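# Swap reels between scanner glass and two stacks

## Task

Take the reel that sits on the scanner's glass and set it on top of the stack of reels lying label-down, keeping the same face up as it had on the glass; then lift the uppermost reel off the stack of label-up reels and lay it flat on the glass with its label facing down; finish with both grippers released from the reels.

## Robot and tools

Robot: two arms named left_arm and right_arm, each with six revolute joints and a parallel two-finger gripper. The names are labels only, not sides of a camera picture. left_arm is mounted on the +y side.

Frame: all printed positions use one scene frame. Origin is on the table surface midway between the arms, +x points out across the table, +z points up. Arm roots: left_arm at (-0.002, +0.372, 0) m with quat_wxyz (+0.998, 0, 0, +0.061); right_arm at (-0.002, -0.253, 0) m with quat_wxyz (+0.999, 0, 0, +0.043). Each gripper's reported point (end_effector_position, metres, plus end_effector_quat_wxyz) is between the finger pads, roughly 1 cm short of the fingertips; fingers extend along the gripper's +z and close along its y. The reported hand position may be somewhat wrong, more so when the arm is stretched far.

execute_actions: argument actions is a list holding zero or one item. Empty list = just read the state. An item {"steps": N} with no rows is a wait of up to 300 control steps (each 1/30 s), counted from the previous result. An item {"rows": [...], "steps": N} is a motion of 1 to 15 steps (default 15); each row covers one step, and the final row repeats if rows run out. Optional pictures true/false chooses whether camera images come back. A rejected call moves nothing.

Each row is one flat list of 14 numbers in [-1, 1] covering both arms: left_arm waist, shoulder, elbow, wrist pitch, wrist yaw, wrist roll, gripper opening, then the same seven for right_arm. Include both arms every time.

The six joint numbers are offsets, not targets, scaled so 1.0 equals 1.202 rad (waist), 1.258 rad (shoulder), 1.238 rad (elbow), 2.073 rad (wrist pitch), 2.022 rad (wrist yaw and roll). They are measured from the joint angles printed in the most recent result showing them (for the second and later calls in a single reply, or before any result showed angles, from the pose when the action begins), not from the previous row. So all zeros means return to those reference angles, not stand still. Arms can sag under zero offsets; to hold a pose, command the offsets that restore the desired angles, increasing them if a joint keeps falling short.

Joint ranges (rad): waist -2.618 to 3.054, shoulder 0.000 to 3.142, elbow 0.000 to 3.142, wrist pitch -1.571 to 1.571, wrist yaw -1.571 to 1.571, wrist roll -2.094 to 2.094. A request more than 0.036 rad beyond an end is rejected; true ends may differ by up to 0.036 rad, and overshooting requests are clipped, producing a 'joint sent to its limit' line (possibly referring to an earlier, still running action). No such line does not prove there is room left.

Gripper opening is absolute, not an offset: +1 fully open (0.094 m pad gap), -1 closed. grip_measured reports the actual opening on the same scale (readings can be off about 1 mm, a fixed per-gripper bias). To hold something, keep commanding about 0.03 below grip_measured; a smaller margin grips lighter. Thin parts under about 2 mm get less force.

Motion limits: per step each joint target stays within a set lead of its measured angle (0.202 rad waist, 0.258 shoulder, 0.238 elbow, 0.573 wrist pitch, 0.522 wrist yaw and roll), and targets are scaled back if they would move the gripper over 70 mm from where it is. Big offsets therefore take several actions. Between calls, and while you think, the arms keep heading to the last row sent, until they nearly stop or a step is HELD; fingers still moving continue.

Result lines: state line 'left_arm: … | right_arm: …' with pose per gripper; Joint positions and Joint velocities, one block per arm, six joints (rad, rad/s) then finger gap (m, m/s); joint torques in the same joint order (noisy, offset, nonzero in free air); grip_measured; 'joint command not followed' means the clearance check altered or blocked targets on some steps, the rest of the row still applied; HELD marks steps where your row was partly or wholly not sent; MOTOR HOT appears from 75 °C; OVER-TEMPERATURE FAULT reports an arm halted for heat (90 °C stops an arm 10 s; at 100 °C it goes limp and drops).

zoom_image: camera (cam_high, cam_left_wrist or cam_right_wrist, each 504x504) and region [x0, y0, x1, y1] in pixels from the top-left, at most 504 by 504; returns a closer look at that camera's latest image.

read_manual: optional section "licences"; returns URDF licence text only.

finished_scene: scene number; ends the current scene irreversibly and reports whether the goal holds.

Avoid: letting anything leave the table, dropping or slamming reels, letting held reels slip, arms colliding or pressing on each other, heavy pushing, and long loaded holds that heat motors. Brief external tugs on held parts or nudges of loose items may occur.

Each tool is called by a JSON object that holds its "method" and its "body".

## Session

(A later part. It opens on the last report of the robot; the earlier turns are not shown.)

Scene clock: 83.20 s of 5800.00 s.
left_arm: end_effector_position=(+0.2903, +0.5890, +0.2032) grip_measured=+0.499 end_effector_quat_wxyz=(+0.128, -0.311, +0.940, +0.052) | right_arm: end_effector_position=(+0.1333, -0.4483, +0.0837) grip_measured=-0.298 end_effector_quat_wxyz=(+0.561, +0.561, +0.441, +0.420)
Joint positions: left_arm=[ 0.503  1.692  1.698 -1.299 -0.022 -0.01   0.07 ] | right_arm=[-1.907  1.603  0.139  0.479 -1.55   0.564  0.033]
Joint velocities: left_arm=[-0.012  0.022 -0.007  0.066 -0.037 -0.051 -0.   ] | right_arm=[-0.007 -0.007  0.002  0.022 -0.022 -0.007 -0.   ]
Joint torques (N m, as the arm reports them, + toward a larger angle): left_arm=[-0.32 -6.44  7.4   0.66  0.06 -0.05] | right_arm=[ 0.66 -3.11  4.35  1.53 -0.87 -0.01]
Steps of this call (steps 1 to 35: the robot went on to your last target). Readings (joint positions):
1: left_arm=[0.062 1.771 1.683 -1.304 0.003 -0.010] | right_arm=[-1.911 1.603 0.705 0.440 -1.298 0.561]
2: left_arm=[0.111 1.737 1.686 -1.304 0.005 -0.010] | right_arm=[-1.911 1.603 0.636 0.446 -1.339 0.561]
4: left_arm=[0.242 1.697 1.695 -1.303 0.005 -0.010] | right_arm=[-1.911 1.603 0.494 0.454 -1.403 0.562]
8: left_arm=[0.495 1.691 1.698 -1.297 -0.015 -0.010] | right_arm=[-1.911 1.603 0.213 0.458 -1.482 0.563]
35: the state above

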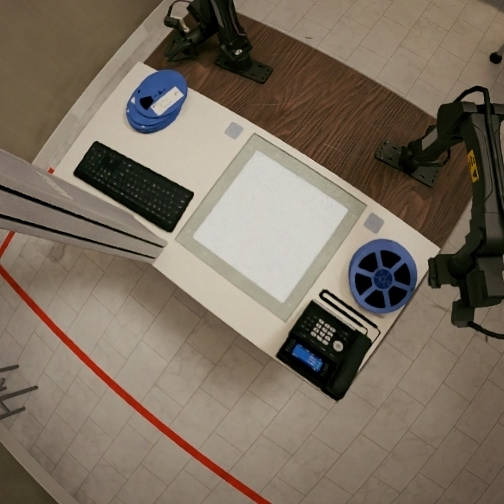

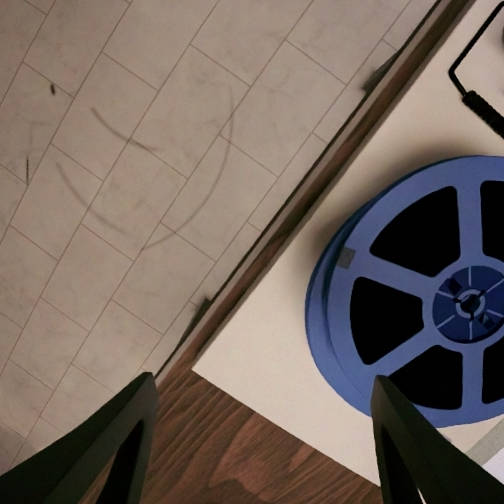

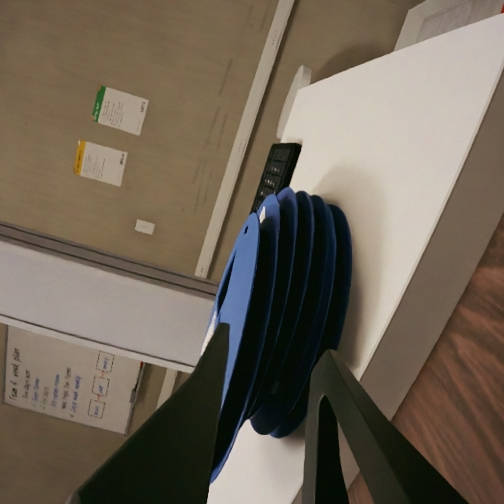

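{"method": "execute_actions", "body": {"actions": [{"rows":[[0,0,0.01,0,0,0,0.5,0.06,-0.01,0.01,0.01,-0.012,0.01,-0.3],[0,0,0.01,0,0,0,0.5,0.12,-0.01,0.01,0.01,-0.012,0.01,-0.3],[0,0,0.01,0,0,0,0.5,0.18,-0.01,0.01,0.01,-0.012,0.01,-0.3]]}]}}

{"method": "zoom_image", "body": {"camera": "cam_high", "region": [90, 0, 250, 160]}}

Scene clock: 91.43 s of 5800.00 s.
left_arm: end_effector_position=(+0.2903, +0.5890, +0.2032) grip_measured=+0.499 end_effector_quat_wxyz=(+0.128, -0.311, +0.940, +0.052) | right_arm: end_effector_position=(+0.1705, -0.4162, +0.0841) grip_measured=-0.298 end_effector_quat_wxyz=(+0.510, +0.516, +0.491, +0.482)
Joint positions: left_arm=[ 0.503  1.692  1.698 -1.299 -0.022 -0.01   0.07 ] | right_arm=[-1.7    1.603  0.139  0.481 -1.552  0.585  0.033]
Joint velocities: left_arm=[ 0.007  0.007 -0.022  0.007 -0.037 -0.051 -0.001] | right_arm=[ 0.007  0.012  0.002 -0.007 -0.051 -0.007 -0.001]
Joint torques (N m, as the arm reports them, + toward a larger angle): left_arm=[-0.14 -6.36  8.31  0.72 -0.03 -0.01] | right_arm=[ 0.84 -3.94  3.87  1.4  -0.77  0.07]
Steps of this call (steps 1 to 15: the robot went on to your last target; steps 16 to 90: nothing new was sent; then 4.73 s passed at rest; steps 91 to 105: all 15 steps of this action). Readings (joint positions):
91: left_arm=[0.503 1.692 1.698 -1.299 -0.022 -0.010] | right_arm=[-1.898 1.603 0.139 0.479 -1.550 0.567]
92: left_arm=[0.503 1.692 1.698 -1.299 -0.022 -0.010] | right_arm=[-1.866 1.603 0.139 0.480 -1.549 0.571]
94: left_arm=[0.503 1.692 1.698 -1.299 -0.022 -0.010] | right_arm=[-1.759 1.603 0.139 0.481 -1.550 0.576]
98: left_arm=[0.503 1.692 1.698 -1.299 -0.022 -0.010] | right_arm=[-1.700 1.603 0.139 0.481 -1.552 0.582]
105: the state above

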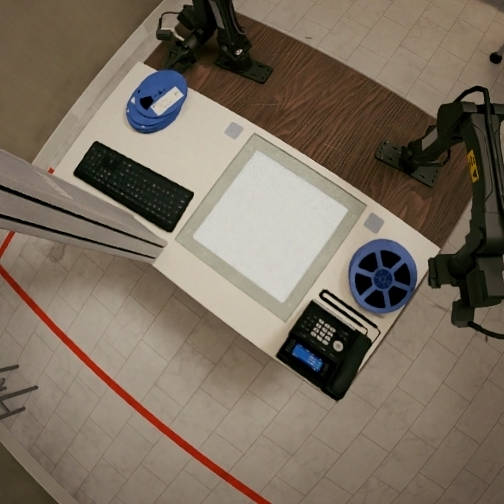

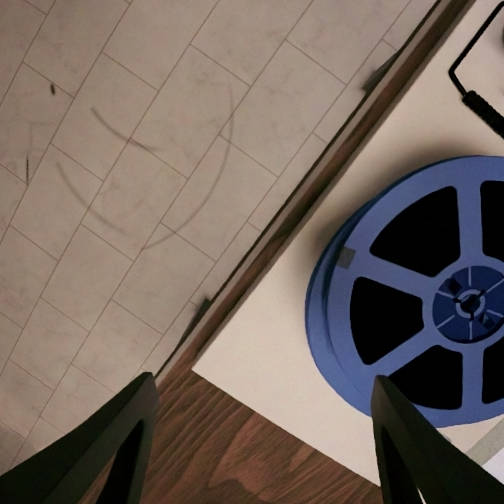

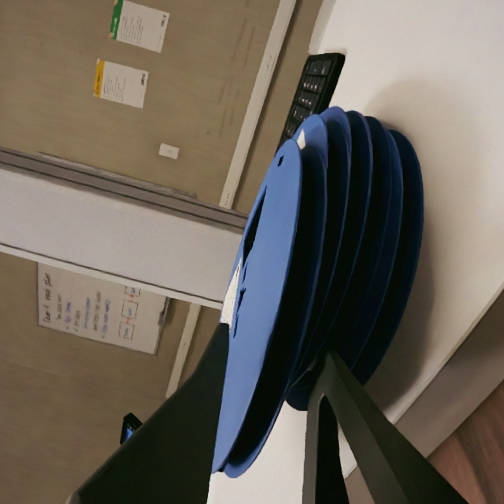

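Region (90, 0, 250, 160) of cam_high's 504x504 image, scaled by 3.150, with more detail than that image has.

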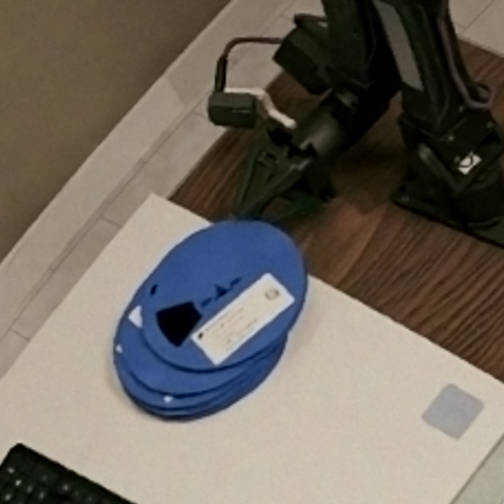

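{"method": "execute_actions", "body": {"actions": [{"rows":[[0,0,0.01,0,0,0,0.5,0.03,-0.03,0.01,0.01,-0.012,0.01,-0.3],[0,0,0.01,0,0,0,0.5,0.03,-0.03,0.01,0.01,-0.012,0.01,-0.3],[0,0,0.01,0,0,0,0.5,0.06,-0.03,0.01,0.01,-0.012,0.01,-0.3],[0,0,0.01,0,0,0,0.5,0.09,-0.03,0.01,0.01,-0.012,0.01,-0.3],[0,0,0.01,0,0,0,0.5,0.12,-0.03,0.01,0.01,-0.012,0.01,-0.3],[0,0,0.01,0,0,0,0.5,0.14,-0.03,0.01,0.01,-0.012,0.01,-0.3]]}]}}

{"method": "zoom_image", "body": {"camera": "cam_high", "region": [90, 0, 250, 160]}}

Scene clock: 98.23 s of 5800.00 s.
left_arm: end_effector_position=(+0.2903, +0.5890, +0.2032) grip_measured=+0.499 end_effector_quat_wxyz=(+0.128, -0.311, +0.940, +0.052) | right_arm: end_effector_position=(+0.1939, -0.3873, +0.0862) grip_measured=-0.298 end_effector_quat_wxyz=(+0.469, +0.477, +0.528, +0.524)
Joint positions: left_arm=[ 0.503  1.692  1.698 -1.299 -0.022 -0.01   0.07 ] | right_arm=[-1.543  1.591  0.139  0.481 -1.556  0.606  0.033]
Joint velocities: left_arm=[-0.007 -0.012 -0.007  0.066  0.022 -0.037  0.   ] | right_arm=[ 0.002 -0.017 -0.002 -0.007 -0.007 -0.007 -0.001]
Joint torques (N m, as the arm reports them, + toward a larger angle): left_arm=[-0.1  -6.28  8.53  0.73 -0.05 -0.05] | right_arm=[ 1.   -4.5   4.02  1.43 -0.8   0.07]
Steps of this call (steps 1 to 15: the robot went on to your last target; steps 16 to 90: nothing new was sent; then 3.30 s passed at rest; steps 91 to 105: all 15 steps of this action). Readings (joint positions):
91: left_arm=[0.503 1.692 1.698 -1.299 -0.022 -0.010] | right_arm=[-1.696 1.601 0.139 0.481 -1.552 0.589]
92: left_arm=[0.503 1.692 1.698 -1.299 -0.022 -0.010] | right_arm=[-1.688 1.598 0.139 0.481 -1.552 0.593]
94: left_arm=[0.503 1.692 1.698 -1.299 -0.022 -0.010] | right_arm=[-1.654 1.592 0.139 0.481 -1.552 0.598]
98: left_arm=[0.503 1.692 1.698 -1.299 -0.022 -0.010] | right_arm=[-1.551 1.591 0.139 0.481 -1.554 0.603]
105: the state above

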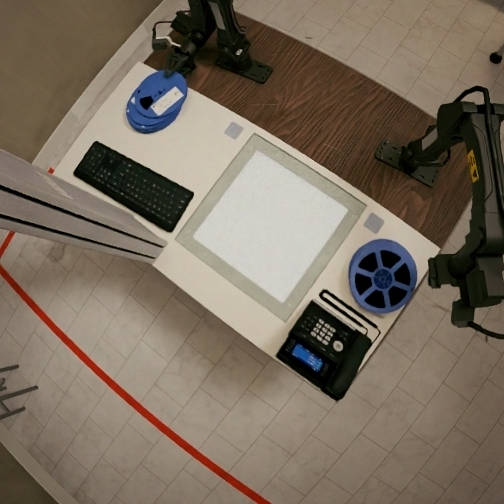

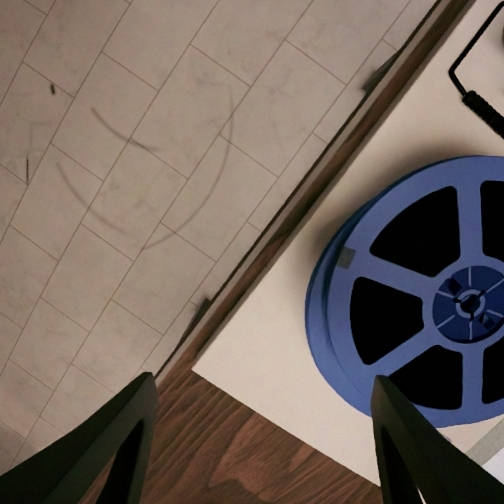

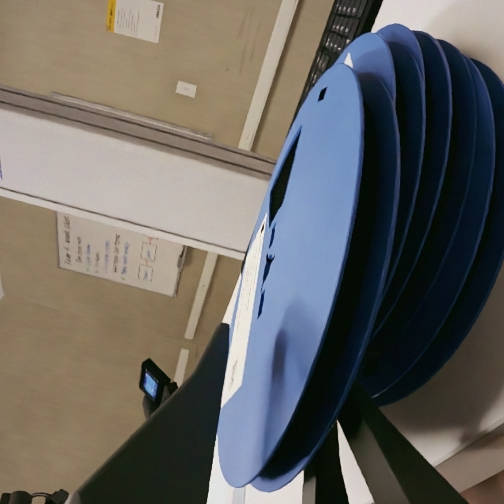

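Region (90, 0, 250, 160) of cam_high's 504x504 image, scaled by 3.150, with more detail than that image has.

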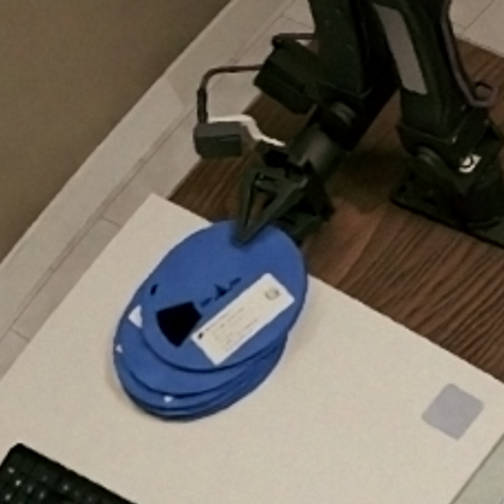

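{"method": "execute_actions", "body": {"actions": [{"rows":[[0,0,0.01,0,0,0,0.5,0.04,-0.02,0.01,0.01,-0.012,0,-0.3],[0,0,0.01,0,0,0,0.5,0.04,-0.02,0.01,0.01,-0.012,0,-0.3],[0,0,0.01,0,0,0,0.5,0.04,-0.02,0.01,0.01,-0.012,0,-0.3],[0,0,0.01,0,0,0,0.5,0.04,-0.02,0.01,0.01,-0.012,0,-0.3],[0,0,0.01,0,0,0,0.5,0.04,-0.02,0.01,0.01,-0.012,0,-0.3],[0,0,0.01,0,0,0,0.5,0.04,-0.02,0.01,0.01,-0.012,0,-0.3],[0,0,0.01,0,0,0,0.5,0.04,-0.02,0.01,0.01,-0.012,0,-0.85]]}], "pictures": false}}

{"method": "execute_actions", "body": {"actions": [{"rows":[[0,0,0.01,0,0,0,0.5,0,-0.04,0.015,-0.03,-0.012,0,-0.85],[0,0,0.01,0,0,0,0.5,0,-0.075,0.03,-0.06,-0.012,0,-0.85],[0,0,0.01,0,0,0,0.5,0,-0.11,0.04,-0.09,-0.012,0,-0.85],[0,0,0.01,0,0,0,0.5,0,-0.145,0.055,-0.12,-0.012,0,-0.85],[0,0,0.01,0,0,0,0.5,0,-0.18,0.065,-0.15,-0.012,0,-0.85],[0,0,0.01,0,0,0,0.5,0,-0.215,0.08,-0.18,-0.012,0,-0.85],[0,0,0.01,0,0,0,0.5,0,-0.25,0.09,-0.21,-0.012,0,-0.85],[0,0,0.01,0,0,0,0.5,0,-0.285,0.105,-0.24,-0.012,0,-0.85],[0,0,0.01,0,0,0,0.5,0,-0.32,0.115,-0.27,-0.012,0,-0.85],[0,0,0.01,0,0,0,0.5,0,-0.355,0.13,-0.3,-0.012,0,-0.85],[0,0,0.01,0,0,0,0.5,0,-0.39,0.14,-0.33,-0.012,0,-0.85],[0,0,0.01,0,0,0,0.5,0,-0.425,0.155,-0.36,-0.012,0,-0.85],[0,0,0.01,0,0,0,0.5,0,-0.46,0.165,-0.39,-0.012,0,-0.85],[0,0,0.01,0,0,0,0.5,0,-0.5,0.18,-0.41,-0.012,0,-0.85],[0,0,0.01,0,0,0,0.5,0,-0.535,0.19,-0.43,-0.012,0,-0.85]]}], "pictures": false}}

{"method": "execute_actions", "body": {"actions": [{"steps":15}]}}

Scene clock: 114.47 s of 5800.00 s.
left_arm: end_effector_position=(+0.2903, +0.5890, +0.2032) grip_measured=+0.499 end_effector_quat_wxyz=(+0.128, -0.311, +0.940, +0.052) | right_arm: end_effector_position=(+0.1985, -0.3810, +0.0854) grip_measured=-0.760 end_effector_quat_wxyz=(+0.459, +0.470, +0.536, +0.530)
Joint positions: left_arm=[ 0.503  1.692  1.698 -1.299 -0.022 -0.01   0.07 ] | right_arm=[-1.508  1.591  0.139  0.482 -1.55   0.608  0.011]
Joint velocities: left_arm=[-0.007  0.012 -0.032  0.007  0.037  0.007 -0.   ] | right_arm=[-0.002 -0.007 -0.012  0.037  0.037  0.007  0.   ]
Joint torques (N m, as the arm reports them, + toward a larger angle): left_arm=[ 0.08 -6.21  8.36  0.75 -0.01 -0.02] | right_arm=[ 0.83 -4.63  4.23  1.48 -0.87  0.01]
Steps of this call (steps 1 to 15: the robot went on to your last target; steps 16 to 90: nothing new was sent; then 12.73 s passed at rest; steps 91 to 105: all 15 steps of this action). Readings (joint positions):
91: left_arm=[0.503 1.692 1.698 -1.299 -0.022 -0.010] | right_arm=[-1.538 1.591 0.139 0.481 -1.556 0.606]
92: left_arm=[0.503 1.692 1.698 -1.299 -0.022 -0.010] | right_arm=[-1.526 1.591 0.139 0.482 -1.557 0.606]
94: left_arm=[0.503 1.692 1.698 -1.299 -0.022 -0.010] | right_arm=[-1.512 1.591 0.139 0.482 -1.557 0.606]
98: left_arm=[0.503 1.692 1.698 -1.299 -0.022 -0.010] | right_arm=[-1.509 1.591 0.139 0.482 -1.553 0.607]
105: the state above

Scene clock: 114.97 s of 5800.00 s.
left_arm: end_effector_position=(+0.2903, +0.5890, +0.2032) grip_measured=+0.499 end_effector_quat_wxyz=(+0.128, -0.311, +0.940, +0.052) | right_arm: end_effector_position=(+0.1982, -0.3814, +0.1617) grip_measured=-0.761 end_effector_quat_wxyz=(+0.470, +0.474, +0.550, +0.502)
Joint positions: left_arm=[ 0.503  1.692  1.698 -1.299 -0.022 -0.01   0.07 ] | right_arm=[-1.508  1.024  0.302 -0.196 -1.503  0.613  0.011]
Joint velocities: left_arm=[0.022 0.012 0.022 0.051 0.007 0.066 0.   ] | right_arm=[ 0.012 -1.346  0.369 -1.634 -0.007 -0.037 -0.002]
Joint torques (N m, as the arm reports them, + toward a larger angle): left_arm=[-0.03 -6.41  8.32  0.73  0.04 -0.02] | right_arm=[-0.28 -3.26  9.34  1.46 -1.44 -0.11]
Steps of this call (steps 1 to 15: all 15 steps of this action). Readings (joint positions):
1: left_arm=[0.503 1.692 1.698 -1.299 -0.022 -0.010] | right_arm=[-1.508 1.588 0.139 0.474 -1.549 0.608]
2: left_arm=[0.503 1.692 1.698 -1.299 -0.022 -0.010] | right_arm=[-1.508 1.574 0.139 0.454 -1.546 0.608]
4: left_arm=[0.503 1.692 1.698 -1.299 -0.022 -0.010] | right_arm=[-1.508 1.510 0.143 0.385 -1.538 0.608]
8: left_arm=[0.503 1.692 1.698 -1.299 -0.022 -0.010] | right_arm=[-1.508 1.336 0.194 0.190 -1.521 0.610]
15: the state above

Scene clock: 115.47 s of 5800.00 s.
left_arm: end_effector_position=(+0.2903, +0.5890, +0.2032) grip_measured=+0.499 end_effector_quat_wxyz=(+0.128, -0.311, +0.940, +0.052) | right_arm: end_effector_position=(+0.1962, -0.3683, +0.1713) grip_measured=-0.761 end_effector_quat_wxyz=(+0.442, +0.500, +0.528, +0.525)
Joint positions: left_arm=[ 0.503  1.692  1.698 -1.299 -0.022 -0.01   0.07 ] | right_arm=[-1.508  0.938  0.333 -0.412 -1.502  0.613  0.011]
Joint velocities: left_arm=[-0.002 -0.012 -0.012  0.007  0.037 -0.007  0.   ] | right_arm=[-0.017 -0.012 -0.012 -0.051 -0.007 -0.022 -0.   ]
Joint torques (N m, as the arm reports them, + toward a larger angle): left_arm=[-0.04 -6.39  8.36  0.68  0.01 -0.05] | right_arm=[-0.09 -2.43  9.02  1.27 -1.36 -0.03]
Steps of this call (steps 1 to 15: the robot went on to your last target). Readings (joint positions):
1: left_arm=[0.503 1.692 1.698 -1.299 -0.022 -0.010] | right_arm=[-1.508 0.984 0.313 -0.239 -1.503 0.613]
2: left_arm=[0.503 1.692 1.698 -1.299 -0.022 -0.010] | right_arm=[-1.508 0.957 0.323 -0.272 -1.507 0.613]
4: left_arm=[0.503 1.692 1.698 -1.299 -0.022 -0.010] | right_arm=[-1.508 0.938 0.333 -0.317 -1.511 0.613]
8: left_arm=[0.503 1.692 1.698 -1.299 -0.022 -0.010] | right_arm=[-1.508 0.938 0.333 -0.379 -1.507 0.613]
15: the state above

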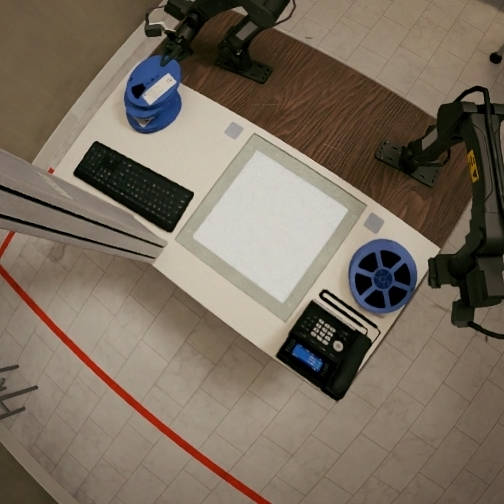

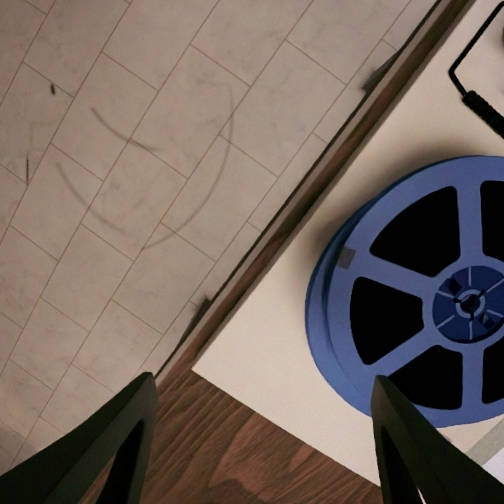

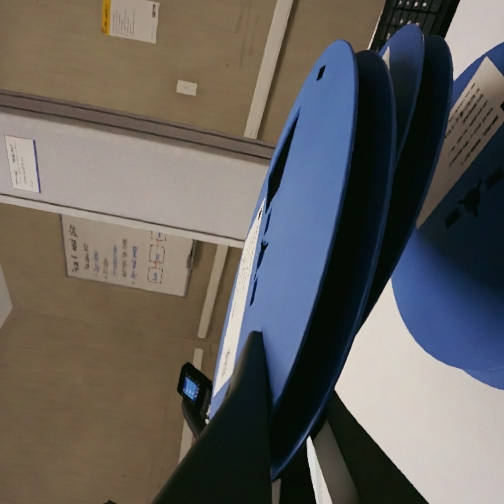

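{"method": "execute_actions", "body": {"actions": []}}

Scene clock: 128.00 s of 5800.00 s.
left_arm: end_effector_position=(+0.2903, +0.5890, +0.2032) grip_measured=+0.499 end_effector_quat_wxyz=(+0.128, -0.311, +0.940, +0.052) | right_arm: end_effector_position=(+0.1962, -0.3679, +0.1708) grip_measured=-0.761 end_effector_quat_wxyz=(+0.440, +0.502, +0.527, +0.526)
Joint positions: left_arm=[ 0.503  1.692  1.698 -1.299 -0.022 -0.01   0.07 ] | right_arm=[-1.508  0.938  0.333 -0.419 -1.5    0.613  0.011]
Joint velocities: left_arm=[-0.007 -0.032  0.007 -0.007  0.037 -0.007 -0.   ] | right_arm=[-0.007 -0.002  0.017 -0.007 -0.007 -0.125 -0.   ]
Joint torques (N m, as the arm reports them, + toward a larger angle): left_arm=[ 0.03 -6.21  8.4   0.69  0.02 -0.01] | right_arm=[-0.26 -2.38  8.99  1.29 -1.42 -0.08]
Steps of this call (steps 1 to 15: the robot went on to your last target; steps 16 to 90: nothing new was sent; then 9.53 s passed at rest). Readings (joint positions):
1: left_arm=[0.503 1.692 1.698 -1.299 -0.022 -0.010] | right_arm=[-1.508 0.938 0.333 -0.413 -1.502 0.613]
2: left_arm=[0.503 1.692 1.698 -1.299 -0.022 -0.010] | right_arm=[-1.508 0.938 0.333 -0.414 -1.502 0.613]
4: left_arm=[0.503 1.692 1.698 -1.299 -0.022 -0.010] | right_arm=[-1.508 0.938 0.333 -0.416 -1.501 0.613]
8: left_arm=[0.503 1.692 1.698 -1.299 -0.022 -0.010] | right_arm=[-1.508 0.938 0.333 -0.418 -1.501 0.613]
90: the state above
All arms were judged still, so your last target was given up. Only a new action makes them travel on or press farther. Fingers that are still opening or closing keep moving.

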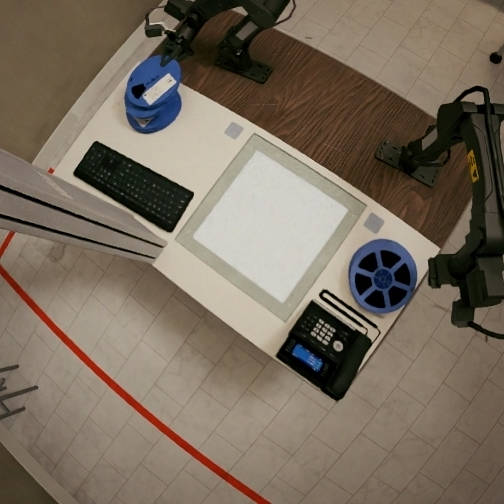

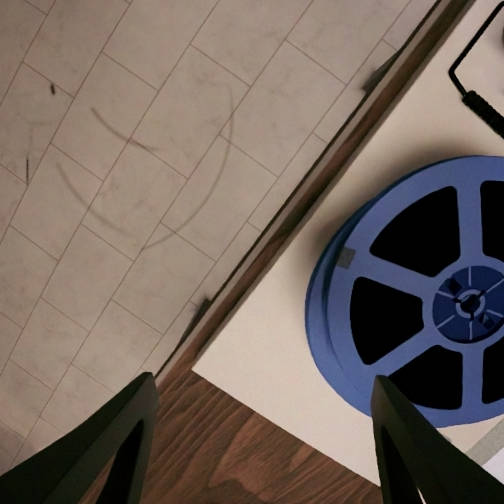

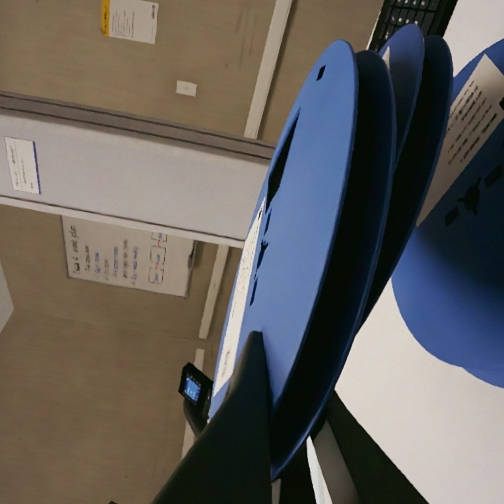

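{"method": "execute_actions", "body": {"actions": [{"rows":[[0,0,0,0,0,0,0.5,0,0.03,-0.01,0.027,0,0,-0.85],[0,0,0,0,0,0,0.5,0,0.06,-0.02,0.054,0,0,-0.85],[0,0,0,0,0,0,0.5,0,0.09,-0.03,0.08,0,0,-0.85],[0,0,0,0,0,0,0.5,0,0.12,-0.04,0.1,0,0,-0.85],[0,0,0,0,0,0,0.5,0,0.15,-0.045,0.125,0,0,-0.85],[0,0,0,0,0,0,0.5,0,0.18,-0.055,0.15,0,0,-0.85],[0,0,0,0,0,0,0.5,0,0.21,-0.065,0.175,0,0,-0.85],[0,0,0,0,0,0,0.5,0,0.24,-0.07,0.2,0,0,-0.85],[0,0,0,0,0,0,0.5,0,0.27,-0.08,0.225,0,0,-0.85],[0,0,0,0,0,0,0.5,0,0.3,-0.09,0.25,0,0,-0.85],[0,0,0,0,0,0,0.5,0,0.33,-0.1,0.275,0,0,-0.85],[0,0,0,0,0,0,0.5,0,0.36,-0.11,0.3,0,0,-0.85],[0,0,0,0,0,0,0.5,0,0.39,-0.12,0.325,0,0,-0.85],[0,0,0,0,0,0,0.5,0,0.42,-0.125,0.35,0,0,-0.85],[0,0,0,0,0,0,0.5,0,0.44,-0.13,0.37,-0.01,0,-0.85]]}], "pictures": false}}

{"method": "execute_actions", "body": {"actions": [{"steps":20}], "pictures": false}}

Scene clock: 141.03 s of 5800.00 s.
left_arm: end_effector_position=(+0.2903, +0.5890, +0.2032) grip_measured=+0.499 end_effector_quat_wxyz=(+0.128, -0.311, +0.940, +0.052) | right_arm: end_effector_position=(+0.1989, -0.3867, +0.0953) grip_measured=-0.761 end_effector_quat_wxyz=(+0.423, +0.520, +0.515, +0.535)
Joint positions: left_arm=[ 0.503  1.692  1.698 -1.299 -0.022 -0.01   0.07 ] | right_arm=[-1.508  1.426  0.205  0.134 -1.49   0.607  0.011]
Joint velocities: left_arm=[-0.002  0.027 -0.002  0.022 -0.037  0.066 -0.001] | right_arm=[ 0.012  0.969 -0.183  1.443 -0.242 -0.007 -0.   ]
Joint torques (N m, as the arm reports them, + toward a larger angle): left_arm=[-0.08 -6.34  7.06  0.69 -0.02 -0.05] | right_arm=[-0.17 -2.06  2.18  1.05 -0.41  0.21]
Steps of this call (steps 1 to 90: nothing new was sent; then 9.53 s passed at rest; steps 91 to 105: all 15 steps of this action). Readings (joint positions):
91: left_arm=[0.503 1.692 1.698 -1.299 -0.022 -0.010] | right_arm=[-1.508 0.942 0.333 -0.417 -1.494 0.613]
92: left_arm=[0.503 1.692 1.698 -1.299 -0.022 -0.010] | right_arm=[-1.508 0.955 0.331 -0.405 -1.488 0.613]
94: left_arm=[0.503 1.692 1.698 -1.299 -0.022 -0.010] | right_arm=[-1.508 1.014 0.317 -0.354 -1.474 0.613]
98: left_arm=[0.503 1.692 1.698 -1.299 -0.022 -0.010] | right_arm=[-1.508 1.175 0.267 -0.216 -1.444 0.615]
105: the state above

Scene clock: 141.70 s of 5800.00 s.
left_arm: end_effector_position=(+0.2903, +0.5890, +0.2032) grip_measured=+0.499 end_effector_quat_wxyz=(+0.128, -0.311, +0.940, +0.052) | right_arm: end_effector_position=(+0.1997, -0.3916, +0.0922) grip_measured=-0.761 end_effector_quat_wxyz=(+0.451, +0.494, +0.536, +0.516)
Joint positions: left_arm=[ 0.503  1.692  1.698 -1.299 -0.022 -0.01   0.07 ] | right_arm=[-1.508  1.483  0.186  0.309 -1.497  0.611  0.011]
Joint velocities: left_arm=[-0.007  0.002  0.012 -0.081 -0.11   0.022  0.001] | right_arm=[-0.002 -0.002  0.007 -0.037  0.051 -0.037 -0.   ]
Joint torques (N m, as the arm reports them, + toward a larger angle): left_arm=[-0.06 -6.36  7.11  0.71 -0.01 -0.02] | right_arm=[ 0.04 -2.37  2.83  1.68 -0.83  0.02]
Steps of this call (steps 1 to 20: the robot went on to your last target). Readings (joint positions):
1: left_arm=[0.503 1.692 1.698 -1.299 -0.022 -0.010] | right_arm=[-1.508 1.454 0.200 0.177 -1.498 0.605]
2: left_arm=[0.503 1.692 1.698 -1.299 -0.022 -0.010] | right_arm=[-1.508 1.470 0.196 0.210 -1.502 0.605]
4: left_arm=[0.503 1.692 1.698 -1.299 -0.022 -0.010] | right_arm=[-1.508 1.481 0.190 0.253 -1.503 0.605]
8: left_arm=[0.503 1.692 1.698 -1.299 -0.022 -0.010] | right_arm=[-1.508 1.482 0.187 0.291 -1.501 0.606]
20: the state above

{"method": "execute_actions", "body": {"actions": [{"rows":[[0,0,0,0,0,0,0.5,0,0.03,-0.015,0.03,0,0,-0.85],[0,0,0,0,0,0,0.5,0,0.06,-0.03,0.06,-0.01,0,-0.85],[0,0,0,0,0,0,0.5,0,0.085,-0.04,0.09,-0.02,0,-0.85]]}], "pictures": false}}

{"method": "execute_actions", "body": {"actions": [{"rows":[[0,0,0,0,0,0,0.5,0,0,0,0.01,0,0,-0.55]]}]}}

Scene clock: 146.00 s of 5800.00 s.
left_arm: end_effector_position=(+0.2903, +0.5890, +0.2032) grip_measured=+0.499 end_effector_quat_wxyz=(+0.128, -0.311, +0.940, +0.052) | right_arm: end_effector_position=(+0.1994, -0.3884, +0.0834) grip_measured=-0.761 end_effector_quat_wxyz=(+0.458, +0.481, +0.540, +0.517)
Joint positions: left_arm=[ 0.503  1.692  1.698 -1.299 -0.022 -0.01   0.07 ] | right_arm=[-1.508  1.579  0.156  0.461 -1.516  0.612  0.011]
Joint velocities: left_arm=[-0.012 -0.012 -0.007  0.051 -0.022  0.022 -0.   ] | right_arm=[ 0.002  0.002  0.002 -0.007 -0.037 -0.051 -0.   ]
Joint torques (N m, as the arm reports them, + toward a larger angle): left_arm=[-0.14 -6.35  7.15  0.68  0.02 -0.06] | right_arm=[-0.12 -1.77  1.75  1.58 -0.78  0.04]
Steps of this call (steps 1 to 15: the robot went on to your last target; steps 16 to 90: nothing new was sent; then 0.80 s passed at rest; steps 91 to 105: all 15 steps of this action). Readings (joint positions):
91: left_arm=[0.503 1.692 1.698 -1.299 -0.022 -0.010] | right_arm=[-1.508 1.487 0.186 0.314 -1.496 0.611]
92: left_arm=[0.503 1.692 1.698 -1.299 -0.022 -0.010] | right_arm=[-1.508 1.501 0.183 0.332 -1.497 0.611]
94: left_arm=[0.503 1.692 1.698 -1.299 -0.022 -0.010] | right_arm=[-1.508 1.550 0.171 0.386 -1.504 0.611]
98: left_arm=[0.503 1.692 1.698 -1.299 -0.022 -0.010] | right_arm=[-1.508 1.578 0.160 0.444 -1.516 0.608]
105: the state above

Scene clock: 146.50 s of 5800.00 s.
left_arm: end_effector_position=(+0.2903, +0.5890, +0.2032) grip_measured=+0.499 end_effector_quat_wxyz=(+0.128, -0.311, +0.940, +0.052) | right_arm: end_effector_position=(+0.1995, -0.3895, +0.0820) grip_measured=-0.552 end_effector_quat_wxyz=(+0.458, +0.485, +0.540, +0.514)
Joint positions: left_arm=[ 0.503  1.692  1.698 -1.299 -0.022 -0.01   0.07 ] | right_arm=[-1.508  1.579  0.156  0.461 -1.506  0.613  0.021]
Joint velocities: left_arm=[ 0.002 -0.012 -0.022  0.007  0.007  0.081 -0.001] | right_arm=[ 0.007  0.002  0.002  0.007  0.037 -0.066 -0.001]
Joint torques (N m, as the arm reports them, + toward a larger angle): left_arm=[-0.03 -6.27  7.08  0.72 -0.03 -0.02] | right_arm=[ 0.02 -3.1   3.15  1.44 -0.69 -0.04]
Steps of this call (steps 1 to 15: all 15 steps of this action). Readings (joint positions):
1: left_arm=[0.503 1.692 1.698 -1.299 -0.022 -0.010] | right_arm=[-1.508 1.579 0.156 0.461 -1.515 0.612]
2: left_arm=[0.503 1.692 1.698 -1.299 -0.022 -0.010] | right_arm=[-1.508 1.579 0.156 0.461 -1.511 0.613]
4: left_arm=[0.503 1.692 1.698 -1.299 -0.022 -0.010] | right_arm=[-1.508 1.579 0.156 0.461 -1.509 0.613]
8: left_arm=[0.503 1.692 1.698 -1.299 -0.022 -0.010] | right_arm=[-1.508 1.579 0.156 0.461 -1.507 0.613]
15: the state above

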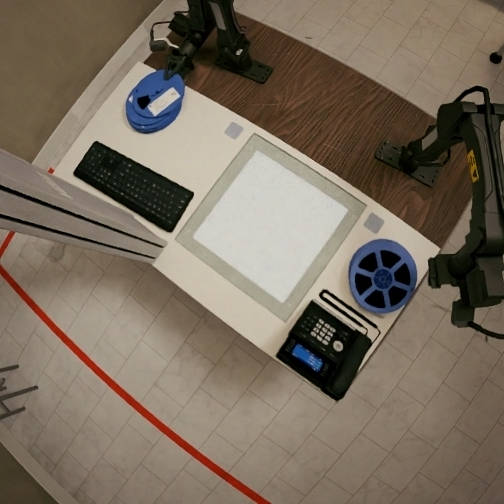

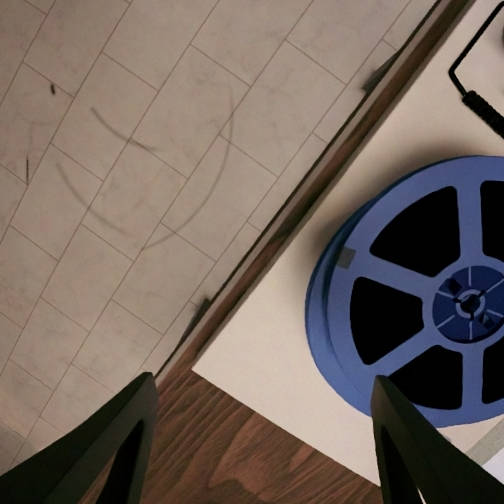

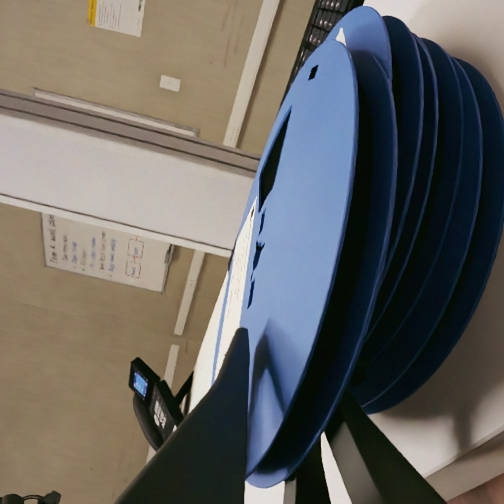

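{"method": "execute_actions", "body": {"actions": [{"rows":[[0,0,0,0,0,0,0.5,-0.06,0,0,0.01,-0.02,0,-0.55]]}], "pictures": false}}

{"method": "execute_actions", "body": {"actions": [{"rows":[[0,0,0,0,0,0,0.5,0,0,0,0.01,0,0,-0.85]]}]}}

Scene clock: 150.40 s of 5800.00 s.
left_arm: end_effector_position=(+0.2903, +0.5890, +0.2032) grip_measured=+0.499 end_effector_quat_wxyz=(+0.128, -0.311, +0.940, +0.052) | right_arm: end_effector_position=(+0.1908, -0.4002, +0.0840) grip_measured=-0.551 end_effector_quat_wxyz=(+0.474, +0.497, +0.524, +0.505)
Joint positions: left_arm=[ 0.503  1.692  1.698 -1.299 -0.022 -0.01   0.07 ] | right_arm=[-1.569  1.579  0.156  0.462 -1.52   0.615  0.021]
Joint velocities: left_arm=[ 0.002  0.002  0.002 -0.037 -0.022 -0.095 -0.   ] | right_arm=[ 0.007  0.012 -0.012 -0.051 -0.051  0.022 -0.001]
Joint torques (N m, as the arm reports them, + toward a larger angle): left_arm=[-0.16 -6.41  7.2   0.74 -0.02 -0.01] | right_arm=[-0.65 -3.23  3.3   1.47 -0.87  0.01]
Steps of this call (steps 1 to 15: the robot went on to your last target; steps 16 to 90: nothing new was sent; then 0.40 s passed at rest; steps 91 to 105: all 15 steps of this action). Readings (joint positions):
91: left_arm=[0.503 1.692 1.698 -1.299 -0.022 -0.010] | right_arm=[-1.517 1.579 0.156 0.461 -1.510 0.614]
92: left_arm=[0.503 1.692 1.698 -1.299 -0.022 -0.010] | right_arm=[-1.538 1.579 0.156 0.461 -1.512 0.614]
94: left_arm=[0.503 1.692 1.698 -1.299 -0.022 -0.010] | right_arm=[-1.564 1.579 0.156 0.462 -1.514 0.614]
98: left_arm=[0.503 1.692 1.698 -1.299 -0.022 -0.010] | right_arm=[-1.569 1.579 0.156 0.462 -1.517 0.615]
105: the state above

Scene clock: 150.90 s of 5800.00 s.
left_arm: end_effector_position=(+0.2903, +0.5890, +0.2032) grip_measured=+0.499 end_effector_quat_wxyz=(+0.128, -0.311, +0.940, +0.052) | right_arm: end_effector_position=(+0.1908, -0.3998, +0.0852) grip_measured=-0.777 end_effector_quat_wxyz=(+0.475, +0.493, +0.524, +0.506)
Joint positions: left_arm=[ 0.503  1.692  1.698 -1.299 -0.022 -0.01   0.07 ] | right_arm=[-1.569  1.579  0.156  0.467 -1.526  0.616  0.01 ]
Joint velocities: left_arm=[ 0.002  0.007 -0.007 -0.007  0.081 -0.051  0.001] | right_arm=[-0.007  0.017 -0.027  0.007  0.037  0.037 -0.001]
Joint torques (N m, as the arm reports them, + toward a larger angle): left_arm=[-0.03 -6.39  7.23  0.68 -0.02 -0.04] | right_arm=[-0.01 -3.2   3.36  1.44 -0.38  0.  ]
Steps of this call (steps 1 to 15: all 15 steps of this action). Readings (joint positions):
1: left_arm=[0.503 1.692 1.698 -1.299 -0.022 -0.010] | right_arm=[-1.569 1.579 0.156 0.462 -1.518 0.615]
2: left_arm=[0.503 1.692 1.698 -1.299 -0.022 -0.010] | right_arm=[-1.569 1.579 0.156 0.463 -1.524 0.616]
4: left_arm=[0.503 1.692 1.698 -1.299 -0.022 -0.010] | right_arm=[-1.569 1.579 0.156 0.466 -1.526 0.616]
8: left_arm=[0.503 1.692 1.698 -1.299 -0.022 -0.010] | right_arm=[-1.569 1.579 0.156 0.467 -1.526 0.616]
15: the state above

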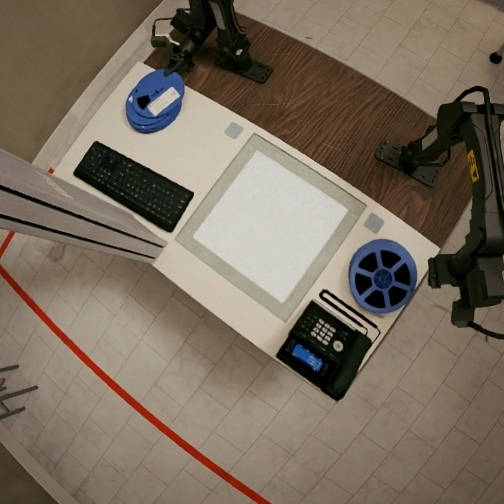

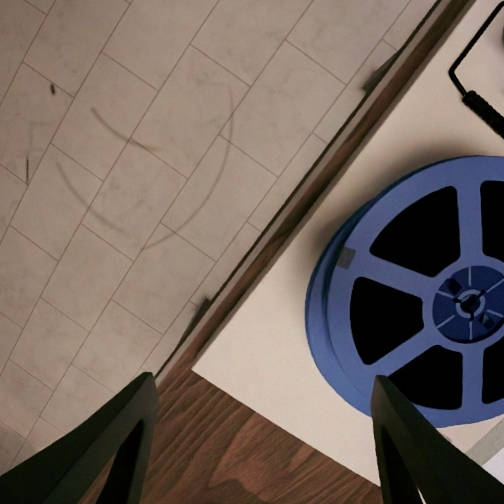

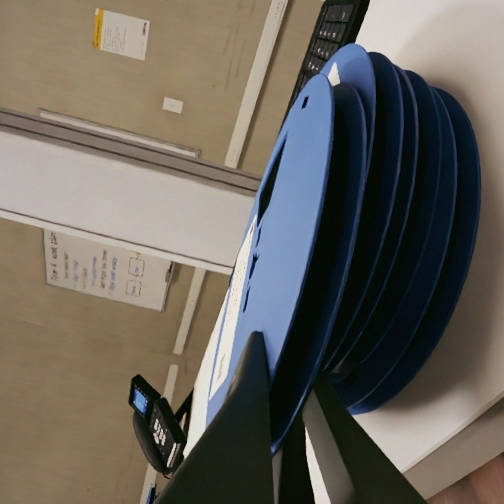

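{"method": "execute_actions", "body": {"actions": [{"rows":[[0,0,0,0,0,0,0.5,-0.02,0,0,0.01,0,0,-0.85],[0,0,0,0,0,0,0.5,-0.04,0,0,0.01,0,0,-0.85],[0,0,0,0,0,0,0.5,-0.06,0,0,0.01,0,0,-0.85],[0,0,0,0,0,0,0.5,-0.08,0,0,0.01,0,0,-0.85],[0,0,0,0,0,0,0.5,-0.1,0,0,0.01,0,0,-0.85]]}]}}

Scene clock: 155.53 s of 5800.00 s.
left_arm: end_effector_position=(+0.2903, +0.5890, +0.2032) grip_measured=+0.499 end_effector_quat_wxyz=(+0.128, -0.311, +0.940, +0.052) | right_arm: end_effector_position=(+0.1741, -0.4192, +0.0858) grip_measured=-0.777 end_effector_quat_wxyz=(+0.502, +0.520, +0.496, +0.482)
Joint positions: left_arm=[ 0.503  1.692  1.698 -1.299 -0.022 -0.01   0.07 ] | right_arm=[-1.677  1.579  0.156  0.467 -1.531  0.617  0.01 ]
Joint velocities: left_arm=[ 0.022  0.017 -0.007 -0.051 -0.007 -0.081 -0.   ] | right_arm=[-0.002 -0.002 -0.007 -0.022  0.007 -0.007 -0.001]
Joint torques (N m, as the arm reports them, + toward a larger angle): left_arm=[-0.03 -6.42  7.21  0.69  0.01  0.  ] | right_arm=[-1.08 -2.99  3.28  1.41 -0.47  0.02]
Steps of this call (steps 1 to 15: the robot went on to your last target; steps 16 to 90: nothing new was sent; then 1.13 s passed at rest; steps 91 to 105: all 15 steps of this action). Readings (joint positions):
91: left_arm=[0.503 1.692 1.698 -1.299 -0.022 -0.010] | right_arm=[-1.571 1.579 0.156 0.467 -1.527 0.617]
92: left_arm=[0.503 1.692 1.698 -1.299 -0.022 -0.010] | right_arm=[-1.578 1.579 0.156 0.467 -1.529 0.617]
94: left_arm=[0.503 1.692 1.698 -1.299 -0.022 -0.010] | right_arm=[-1.612 1.579 0.156 0.467 -1.531 0.617]
98: left_arm=[0.503 1.692 1.698 -1.299 -0.022 -0.010] | right_arm=[-1.675 1.579 0.156 0.467 -1.531 0.617]
105: the state above

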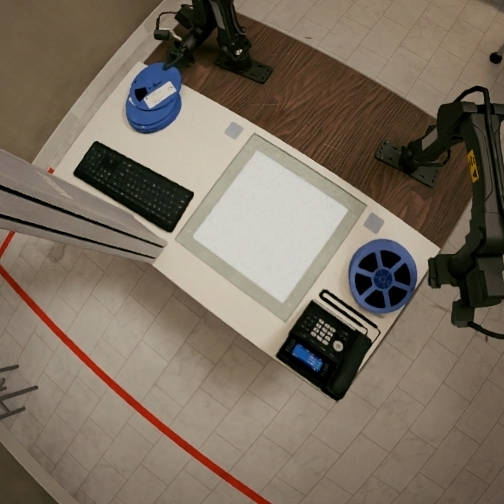

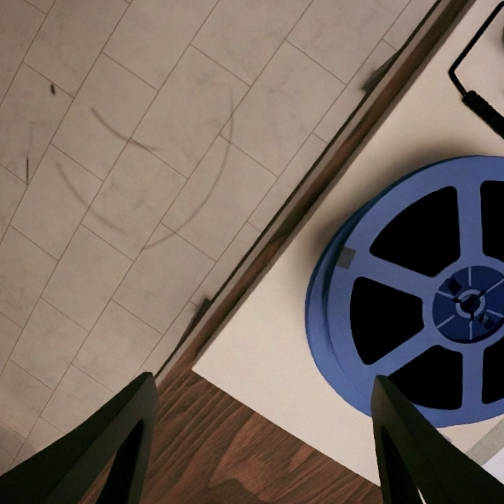

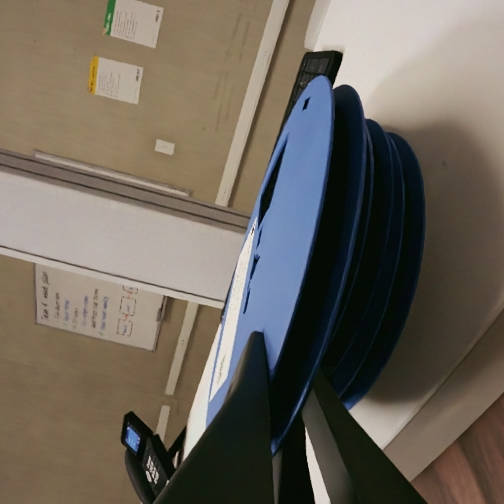

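Top reel moved alone-ish. Regrip deeper.

{"method": "execute_actions", "body": {"actions": [{"rows":[[0,0,0,0,0,0,0.5,0,0,0,0.01,0,0,-0.55]],"steps":10}], "pictures": false}}

{"method": "execute_actions", "body": {"actions": [{"rows":[[0,0,0,0,0,0,0.5,0.03,0,0,0.01,-0.01,0,-0.55],[0,0,0,0,0,0,0.5,0.06,0,0,0.01,-0.01,0,-0.55],[0,0,0,0,0,0,0.5,0.085,0,0,0.01,-0.01,0,-0.55]]}], "pictures": false}}

{"method": "execute_actions", "body": {"actions": [{"rows":[[0,0,0,0,0,0,0.5,0,0,0,0.01,0,0,-0.85]]}], "pictures": false}}

{"method": "execute_actions", "body": {"actions": [{"rows":[[0,0,0,0,0,0,0.5,0,-0.03,0.01,-0.027,0,0,-0.85],[0,0,0,0,0,0,0.5,0,-0.06,0.02,-0.054,0,0,-0.85],[0,0,0,0,0,0,0.5,0,-0.09,0.03,-0.08,0,0,-0.85],[0,0,0,0,0,0,0.5,0,-0.12,0.04,-0.1,0,0,-0.85],[0,0,0,0,0,0,0.5,0,-0.15,0.045,-0.125,0,0,-0.85],[0,0,0,0,0,0,0.5,0,-0.18,0.055,-0.15,0,0,-0.85],[0,0,0,0,0,0,0.5,0,-0.21,0.065,-0.175,0,0,-0.85],[0,0,0,0,0,0,0.5,0,-0.24,0.07,-0.2,0,0,-0.85],[0,0,0,0,0,0,0.5,0,-0.27,0.08,-0.225,0,0,-0.85],[0,0,0,0,0,0,0.5,0,-0.3,0.09,-0.25,0,0,-0.85],[0,0,0,0,0,0,0.5,0,-0.34,0.1,-0.28,0,0,-0.85],[0,0,0,0,0,0,0.5,0,-0.38,0.115,-0.31,0,0,-0.85],[0,0,0,0,0,0,0.5,0,-0.42,0.13,-0.34,0,0,-0.85],[0,0,0,0,0,0,0.5,0,-0.47,0.145,-0.38,0,0,-0.85],[0,0,0,0,0,0,0.5,0,-0.52,0.16,-0.42,0,0,-0.85]]}], "pictures": false}}

{"method": "execute_actions", "body": {"actions": [{"steps":20}]}}

Scene clock: 168.77 s of 5800.00 s.
left_arm: end_effector_position=(+0.2903, +0.5890, +0.2032) grip_measured=+0.499 end_effector_quat_wxyz=(+0.128, -0.311, +0.940, +0.052) | right_arm: end_effector_position=(+0.1740, -0.4202, +0.0844) grip_measured=-0.552 end_effector_quat_wxyz=(+0.501, +0.523, +0.497, +0.479)
Joint positions: left_arm=[ 0.503  1.692  1.698 -1.299 -0.022 -0.01   0.07 ] | right_arm=[-1.677  1.579  0.156  0.467 -1.521  0.619  0.021]
Joint velocities: left_arm=[-0.007 -0.007 -0.002  0.022 -0.007  0.022  0.   ] | right_arm=[ 0.007 -0.012  0.017  0.007 -0.051  0.007 -0.   ]
Joint torques (N m, as the arm reports them, + toward a larger angle): left_arm=[-0.1  -6.5   7.51  0.74 -0.02 -0.06] | right_arm=[-0.1  -3.19  3.38  1.48 -0.7  -0.01]
Steps of this call (steps 1 to 15: the robot went on to your last target; steps 16 to 90: nothing new was sent; then 9.90 s passed at rest; steps 91 to 100: all 10 steps of this action). Readings (joint positions):
91: left_arm=[0.503 1.692 1.698 -1.299 -0.022 -0.010] | right_arm=[-1.677 1.579 0.156 0.467 -1.529 0.617]
92: left_arm=[0.503 1.692 1.698 -1.299 -0.022 -0.010] | right_arm=[-1.677 1.579 0.156 0.467 -1.524 0.618]
94: left_arm=[0.503 1.692 1.698 -1.299 -0.022 -0.010] | right_arm=[-1.677 1.579 0.156 0.467 -1.523 0.618]
98: left_arm=[0.503 1.692 1.698 -1.299 -0.022 -0.010] | right_arm=[-1.677 1.579 0.156 0.467 -1.521 0.619]
100: the state above

Scene clock: 169.27 s of 5800.00 s.
left_arm: end_effector_position=(+0.2903, +0.5890, +0.2032) grip_measured=+0.499 end_effector_quat_wxyz=(+0.128, -0.311, +0.940, +0.052) | right_arm: end_effector_position=(+0.1885, -0.4035, +0.0843) grip_measured=-0.551 end_effector_quat_wxyz=(+0.478, +0.501, +0.520, +0.501)
Joint positions: left_arm=[ 0.503  1.692  1.698 -1.299 -0.022 -0.01   0.07 ] | right_arm=[-1.585  1.579  0.156  0.467 -1.52   0.62   0.021]
Joint velocities: left_arm=[-0.002  0.007  0.017 -0.007  0.051 -0.051 -0.001] | right_arm=[-0.002  0.012 -0.007  0.066  0.007 -0.007  0.001]
Joint torques (N m, as the arm reports them, + toward a larger angle): left_arm=[ 0.02 -6.17  7.1   0.71  0.   -0.09] | right_arm=[ 0.93 -3.11  3.19  1.51 -0.75  0.07]
Steps of this call (steps 1 to 15: all 15 steps of this action). Readings (joint positions):
1: left_arm=[0.503 1.692 1.698 -1.299 -0.022 -0.010] | right_arm=[-1.673 1.579 0.156 0.467 -1.521 0.619]
2: left_arm=[0.503 1.692 1.698 -1.299 -0.022 -0.010] | right_arm=[-1.659 1.579 0.156 0.467 -1.520 0.619]
4: left_arm=[0.503 1.692 1.698 -1.299 -0.022 -0.010] | right_arm=[-1.611 1.579 0.156 0.467 -1.520 0.620]
8: left_arm=[0.503 1.692 1.698 -1.299 -0.022 -0.010] | right_arm=[-1.585 1.579 0.156 0.467 -1.520 0.620]
15: the state above

Scene clock: 169.77 s of 5800.00 s.
left_arm: end_effector_position=(+0.2903, +0.5890, +0.2032) grip_measured=+0.499 end_effector_quat_wxyz=(+0.128, -0.311, +0.940, +0.052) | right_arm: end_effector_position=(+0.1885, -0.4026, +0.0864) grip_measured=-0.788 end_effector_quat_wxyz=(+0.479, +0.496, +0.520, +0.505)
Joint positions: left_arm=[ 0.503  1.692  1.698 -1.299 -0.022 -0.01   0.07 ] | right_arm=[-1.585  1.579  0.156  0.473 -1.532  0.624  0.01 ]
Joint velocities: left_arm=[ 0.002 -0.027 -0.002 -0.007 -0.022  0.066 -0.   ] | right_arm=[ 0.002  0.012 -0.002 -0.095 -0.081 -0.037 -0.001]
Joint torques (N m, as the arm reports them, + toward a larger angle): left_arm=[ 0.04 -6.29  7.07  0.72  0.   -0.03] | right_arm=[-0.07 -2.9   3.26  1.36 -0.38 -0.07]
Steps of this call (steps 1 to 15: all 15 steps of this action). Readings (joint positions):
1: left_arm=[0.503 1.692 1.698 -1.299 -0.022 -0.010] | right_arm=[-1.585 1.579 0.156 0.467 -1.518 0.621]
2: left_arm=[0.503 1.692 1.698 -1.299 -0.022 -0.010] | right_arm=[-1.585 1.579 0.156 0.468 -1.529 0.621]
4: left_arm=[0.503 1.692 1.698 -1.299 -0.022 -0.010] | right_arm=[-1.585 1.579 0.156 0.473 -1.532 0.622]
8: left_arm=[0.503 1.692 1.698 -1.299 -0.022 -0.010] | right_arm=[-1.585 1.579 0.156 0.473 -1.532 0.623]
15: the state above

Scene clock: 170.27 s of 5800.00 s.
left_arm: end_effector_position=(+0.2903, +0.5890, +0.2032) grip_measured=+0.499 end_effector_quat_wxyz=(+0.128, -0.311, +0.940, +0.052) | right_arm: end_effector_position=(+0.1878, -0.3988, +0.1521) grip_measured=-0.788 end_effector_quat_wxyz=(+0.487, +0.501, +0.530, +0.481)
Joint positions: left_arm=[ 0.503  1.692  1.698 -1.299 -0.022 -0.01   0.07 ] | right_arm=[-1.585  1.056  0.278 -0.132 -1.489  0.629  0.01 ]
Joint velocities: left_arm=[-0.007 -0.012 -0.012  0.022 -0.007 -0.007 -0.001] | right_arm=[ 0.002 -1.673  0.491 -1.883  0.081  0.037  0.   ]
Joint torques (N m, as the arm reports them, + toward a larger angle): left_arm=[ 0.13 -6.31  7.35  0.72  0.   -0.05] | right_arm=[-0.17 -3.49  9.16  1.45 -1.08 -0.09]
Steps of this call (steps 1 to 15: all 15 steps of this action). Readings (joint positions):
1: left_arm=[0.503 1.692 1.698 -1.299 -0.022 -0.010] | right_arm=[-1.585 1.577 0.156 0.469 -1.533 0.624]
2: left_arm=[0.503 1.692 1.698 -1.299 -0.022 -0.010] | right_arm=[-1.585 1.567 0.156 0.453 -1.532 0.624]
4: left_arm=[0.503 1.692 1.698 -1.299 -0.022 -0.010] | right_arm=[-1.585 1.516 0.156 0.396 -1.523 0.625]
8: left_arm=[0.503 1.692 1.698 -1.299 -0.022 -0.010] | right_arm=[-1.585 1.369 0.181 0.233 -1.503 0.627]
15: the state above

Scene clock: 170.93 s of 5800.00 s.
left_arm: end_effector_position=(+0.2903, +0.5890, +0.2032) grip_measured=+0.499 end_effector_quat_wxyz=(+0.128, -0.311, +0.940, +0.052) | right_arm: end_effector_position=(+0.1867, -0.3835, +0.1672) grip_measured=-0.788 end_effector_quat_wxyz=(+0.458, +0.527, +0.506, +0.507)
Joint positions: left_arm=[ 0.503  1.692  1.698 -1.299 -0.022 -0.01   0.07 ] | right_arm=[-1.585  0.941  0.322 -0.396 -1.493  0.629  0.01 ]
Joint velocities: left_arm=[-0.007 -0.007 -0.017  0.022 -0.066  0.007  0.001] | right_arm=[ 0.002 -0.017 -0.002  0.037 -0.081  0.037 -0.   ]
Joint torques (N m, as the arm reports them, + toward a larger angle): left_arm=[ 0.08 -6.28  7.25  0.68 -0.02  0.  ] | right_arm=[-0.14 -1.67  8.4   1.31 -0.99 -0.05]
Steps of this call (steps 1 to 20: the robot went on to your last target). Readings (joint positions):
1: left_arm=[0.503 1.692 1.698 -1.299 -0.022 -0.010] | right_arm=[-1.585 1.004 0.293 -0.184 -1.490 0.629]
2: left_arm=[0.503 1.692 1.698 -1.299 -0.022 -0.010] | right_arm=[-1.585 0.969 0.307 -0.222 -1.494 0.629]
4: left_arm=[0.503 1.692 1.698 -1.299 -0.022 -0.010] | right_arm=[-1.585 0.942 0.321 -0.274 -1.498 0.629]
8: left_arm=[0.503 1.692 1.698 -1.299 -0.022 -0.010] | right_arm=[-1.585 0.941 0.322 -0.349 -1.495 0.629]
20: the state above

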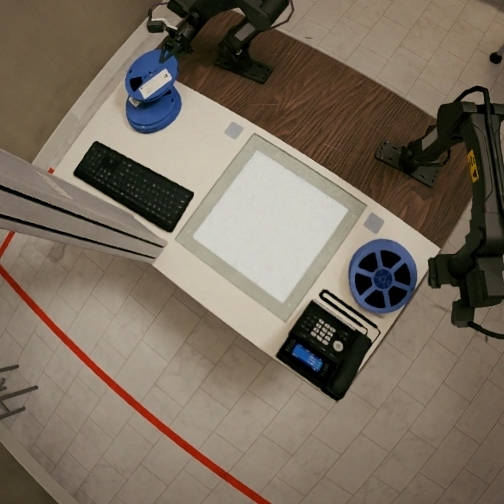

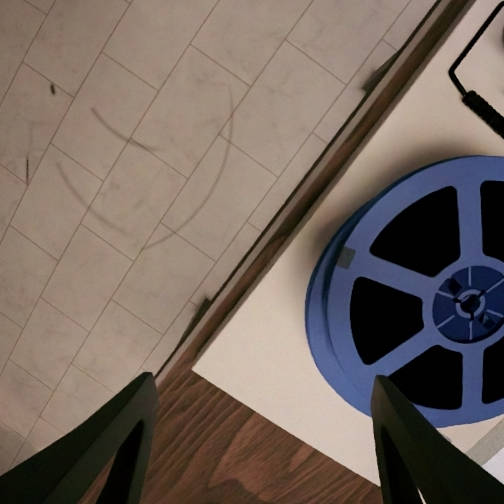

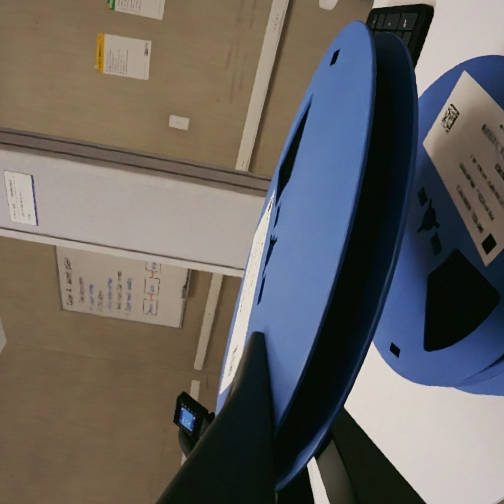

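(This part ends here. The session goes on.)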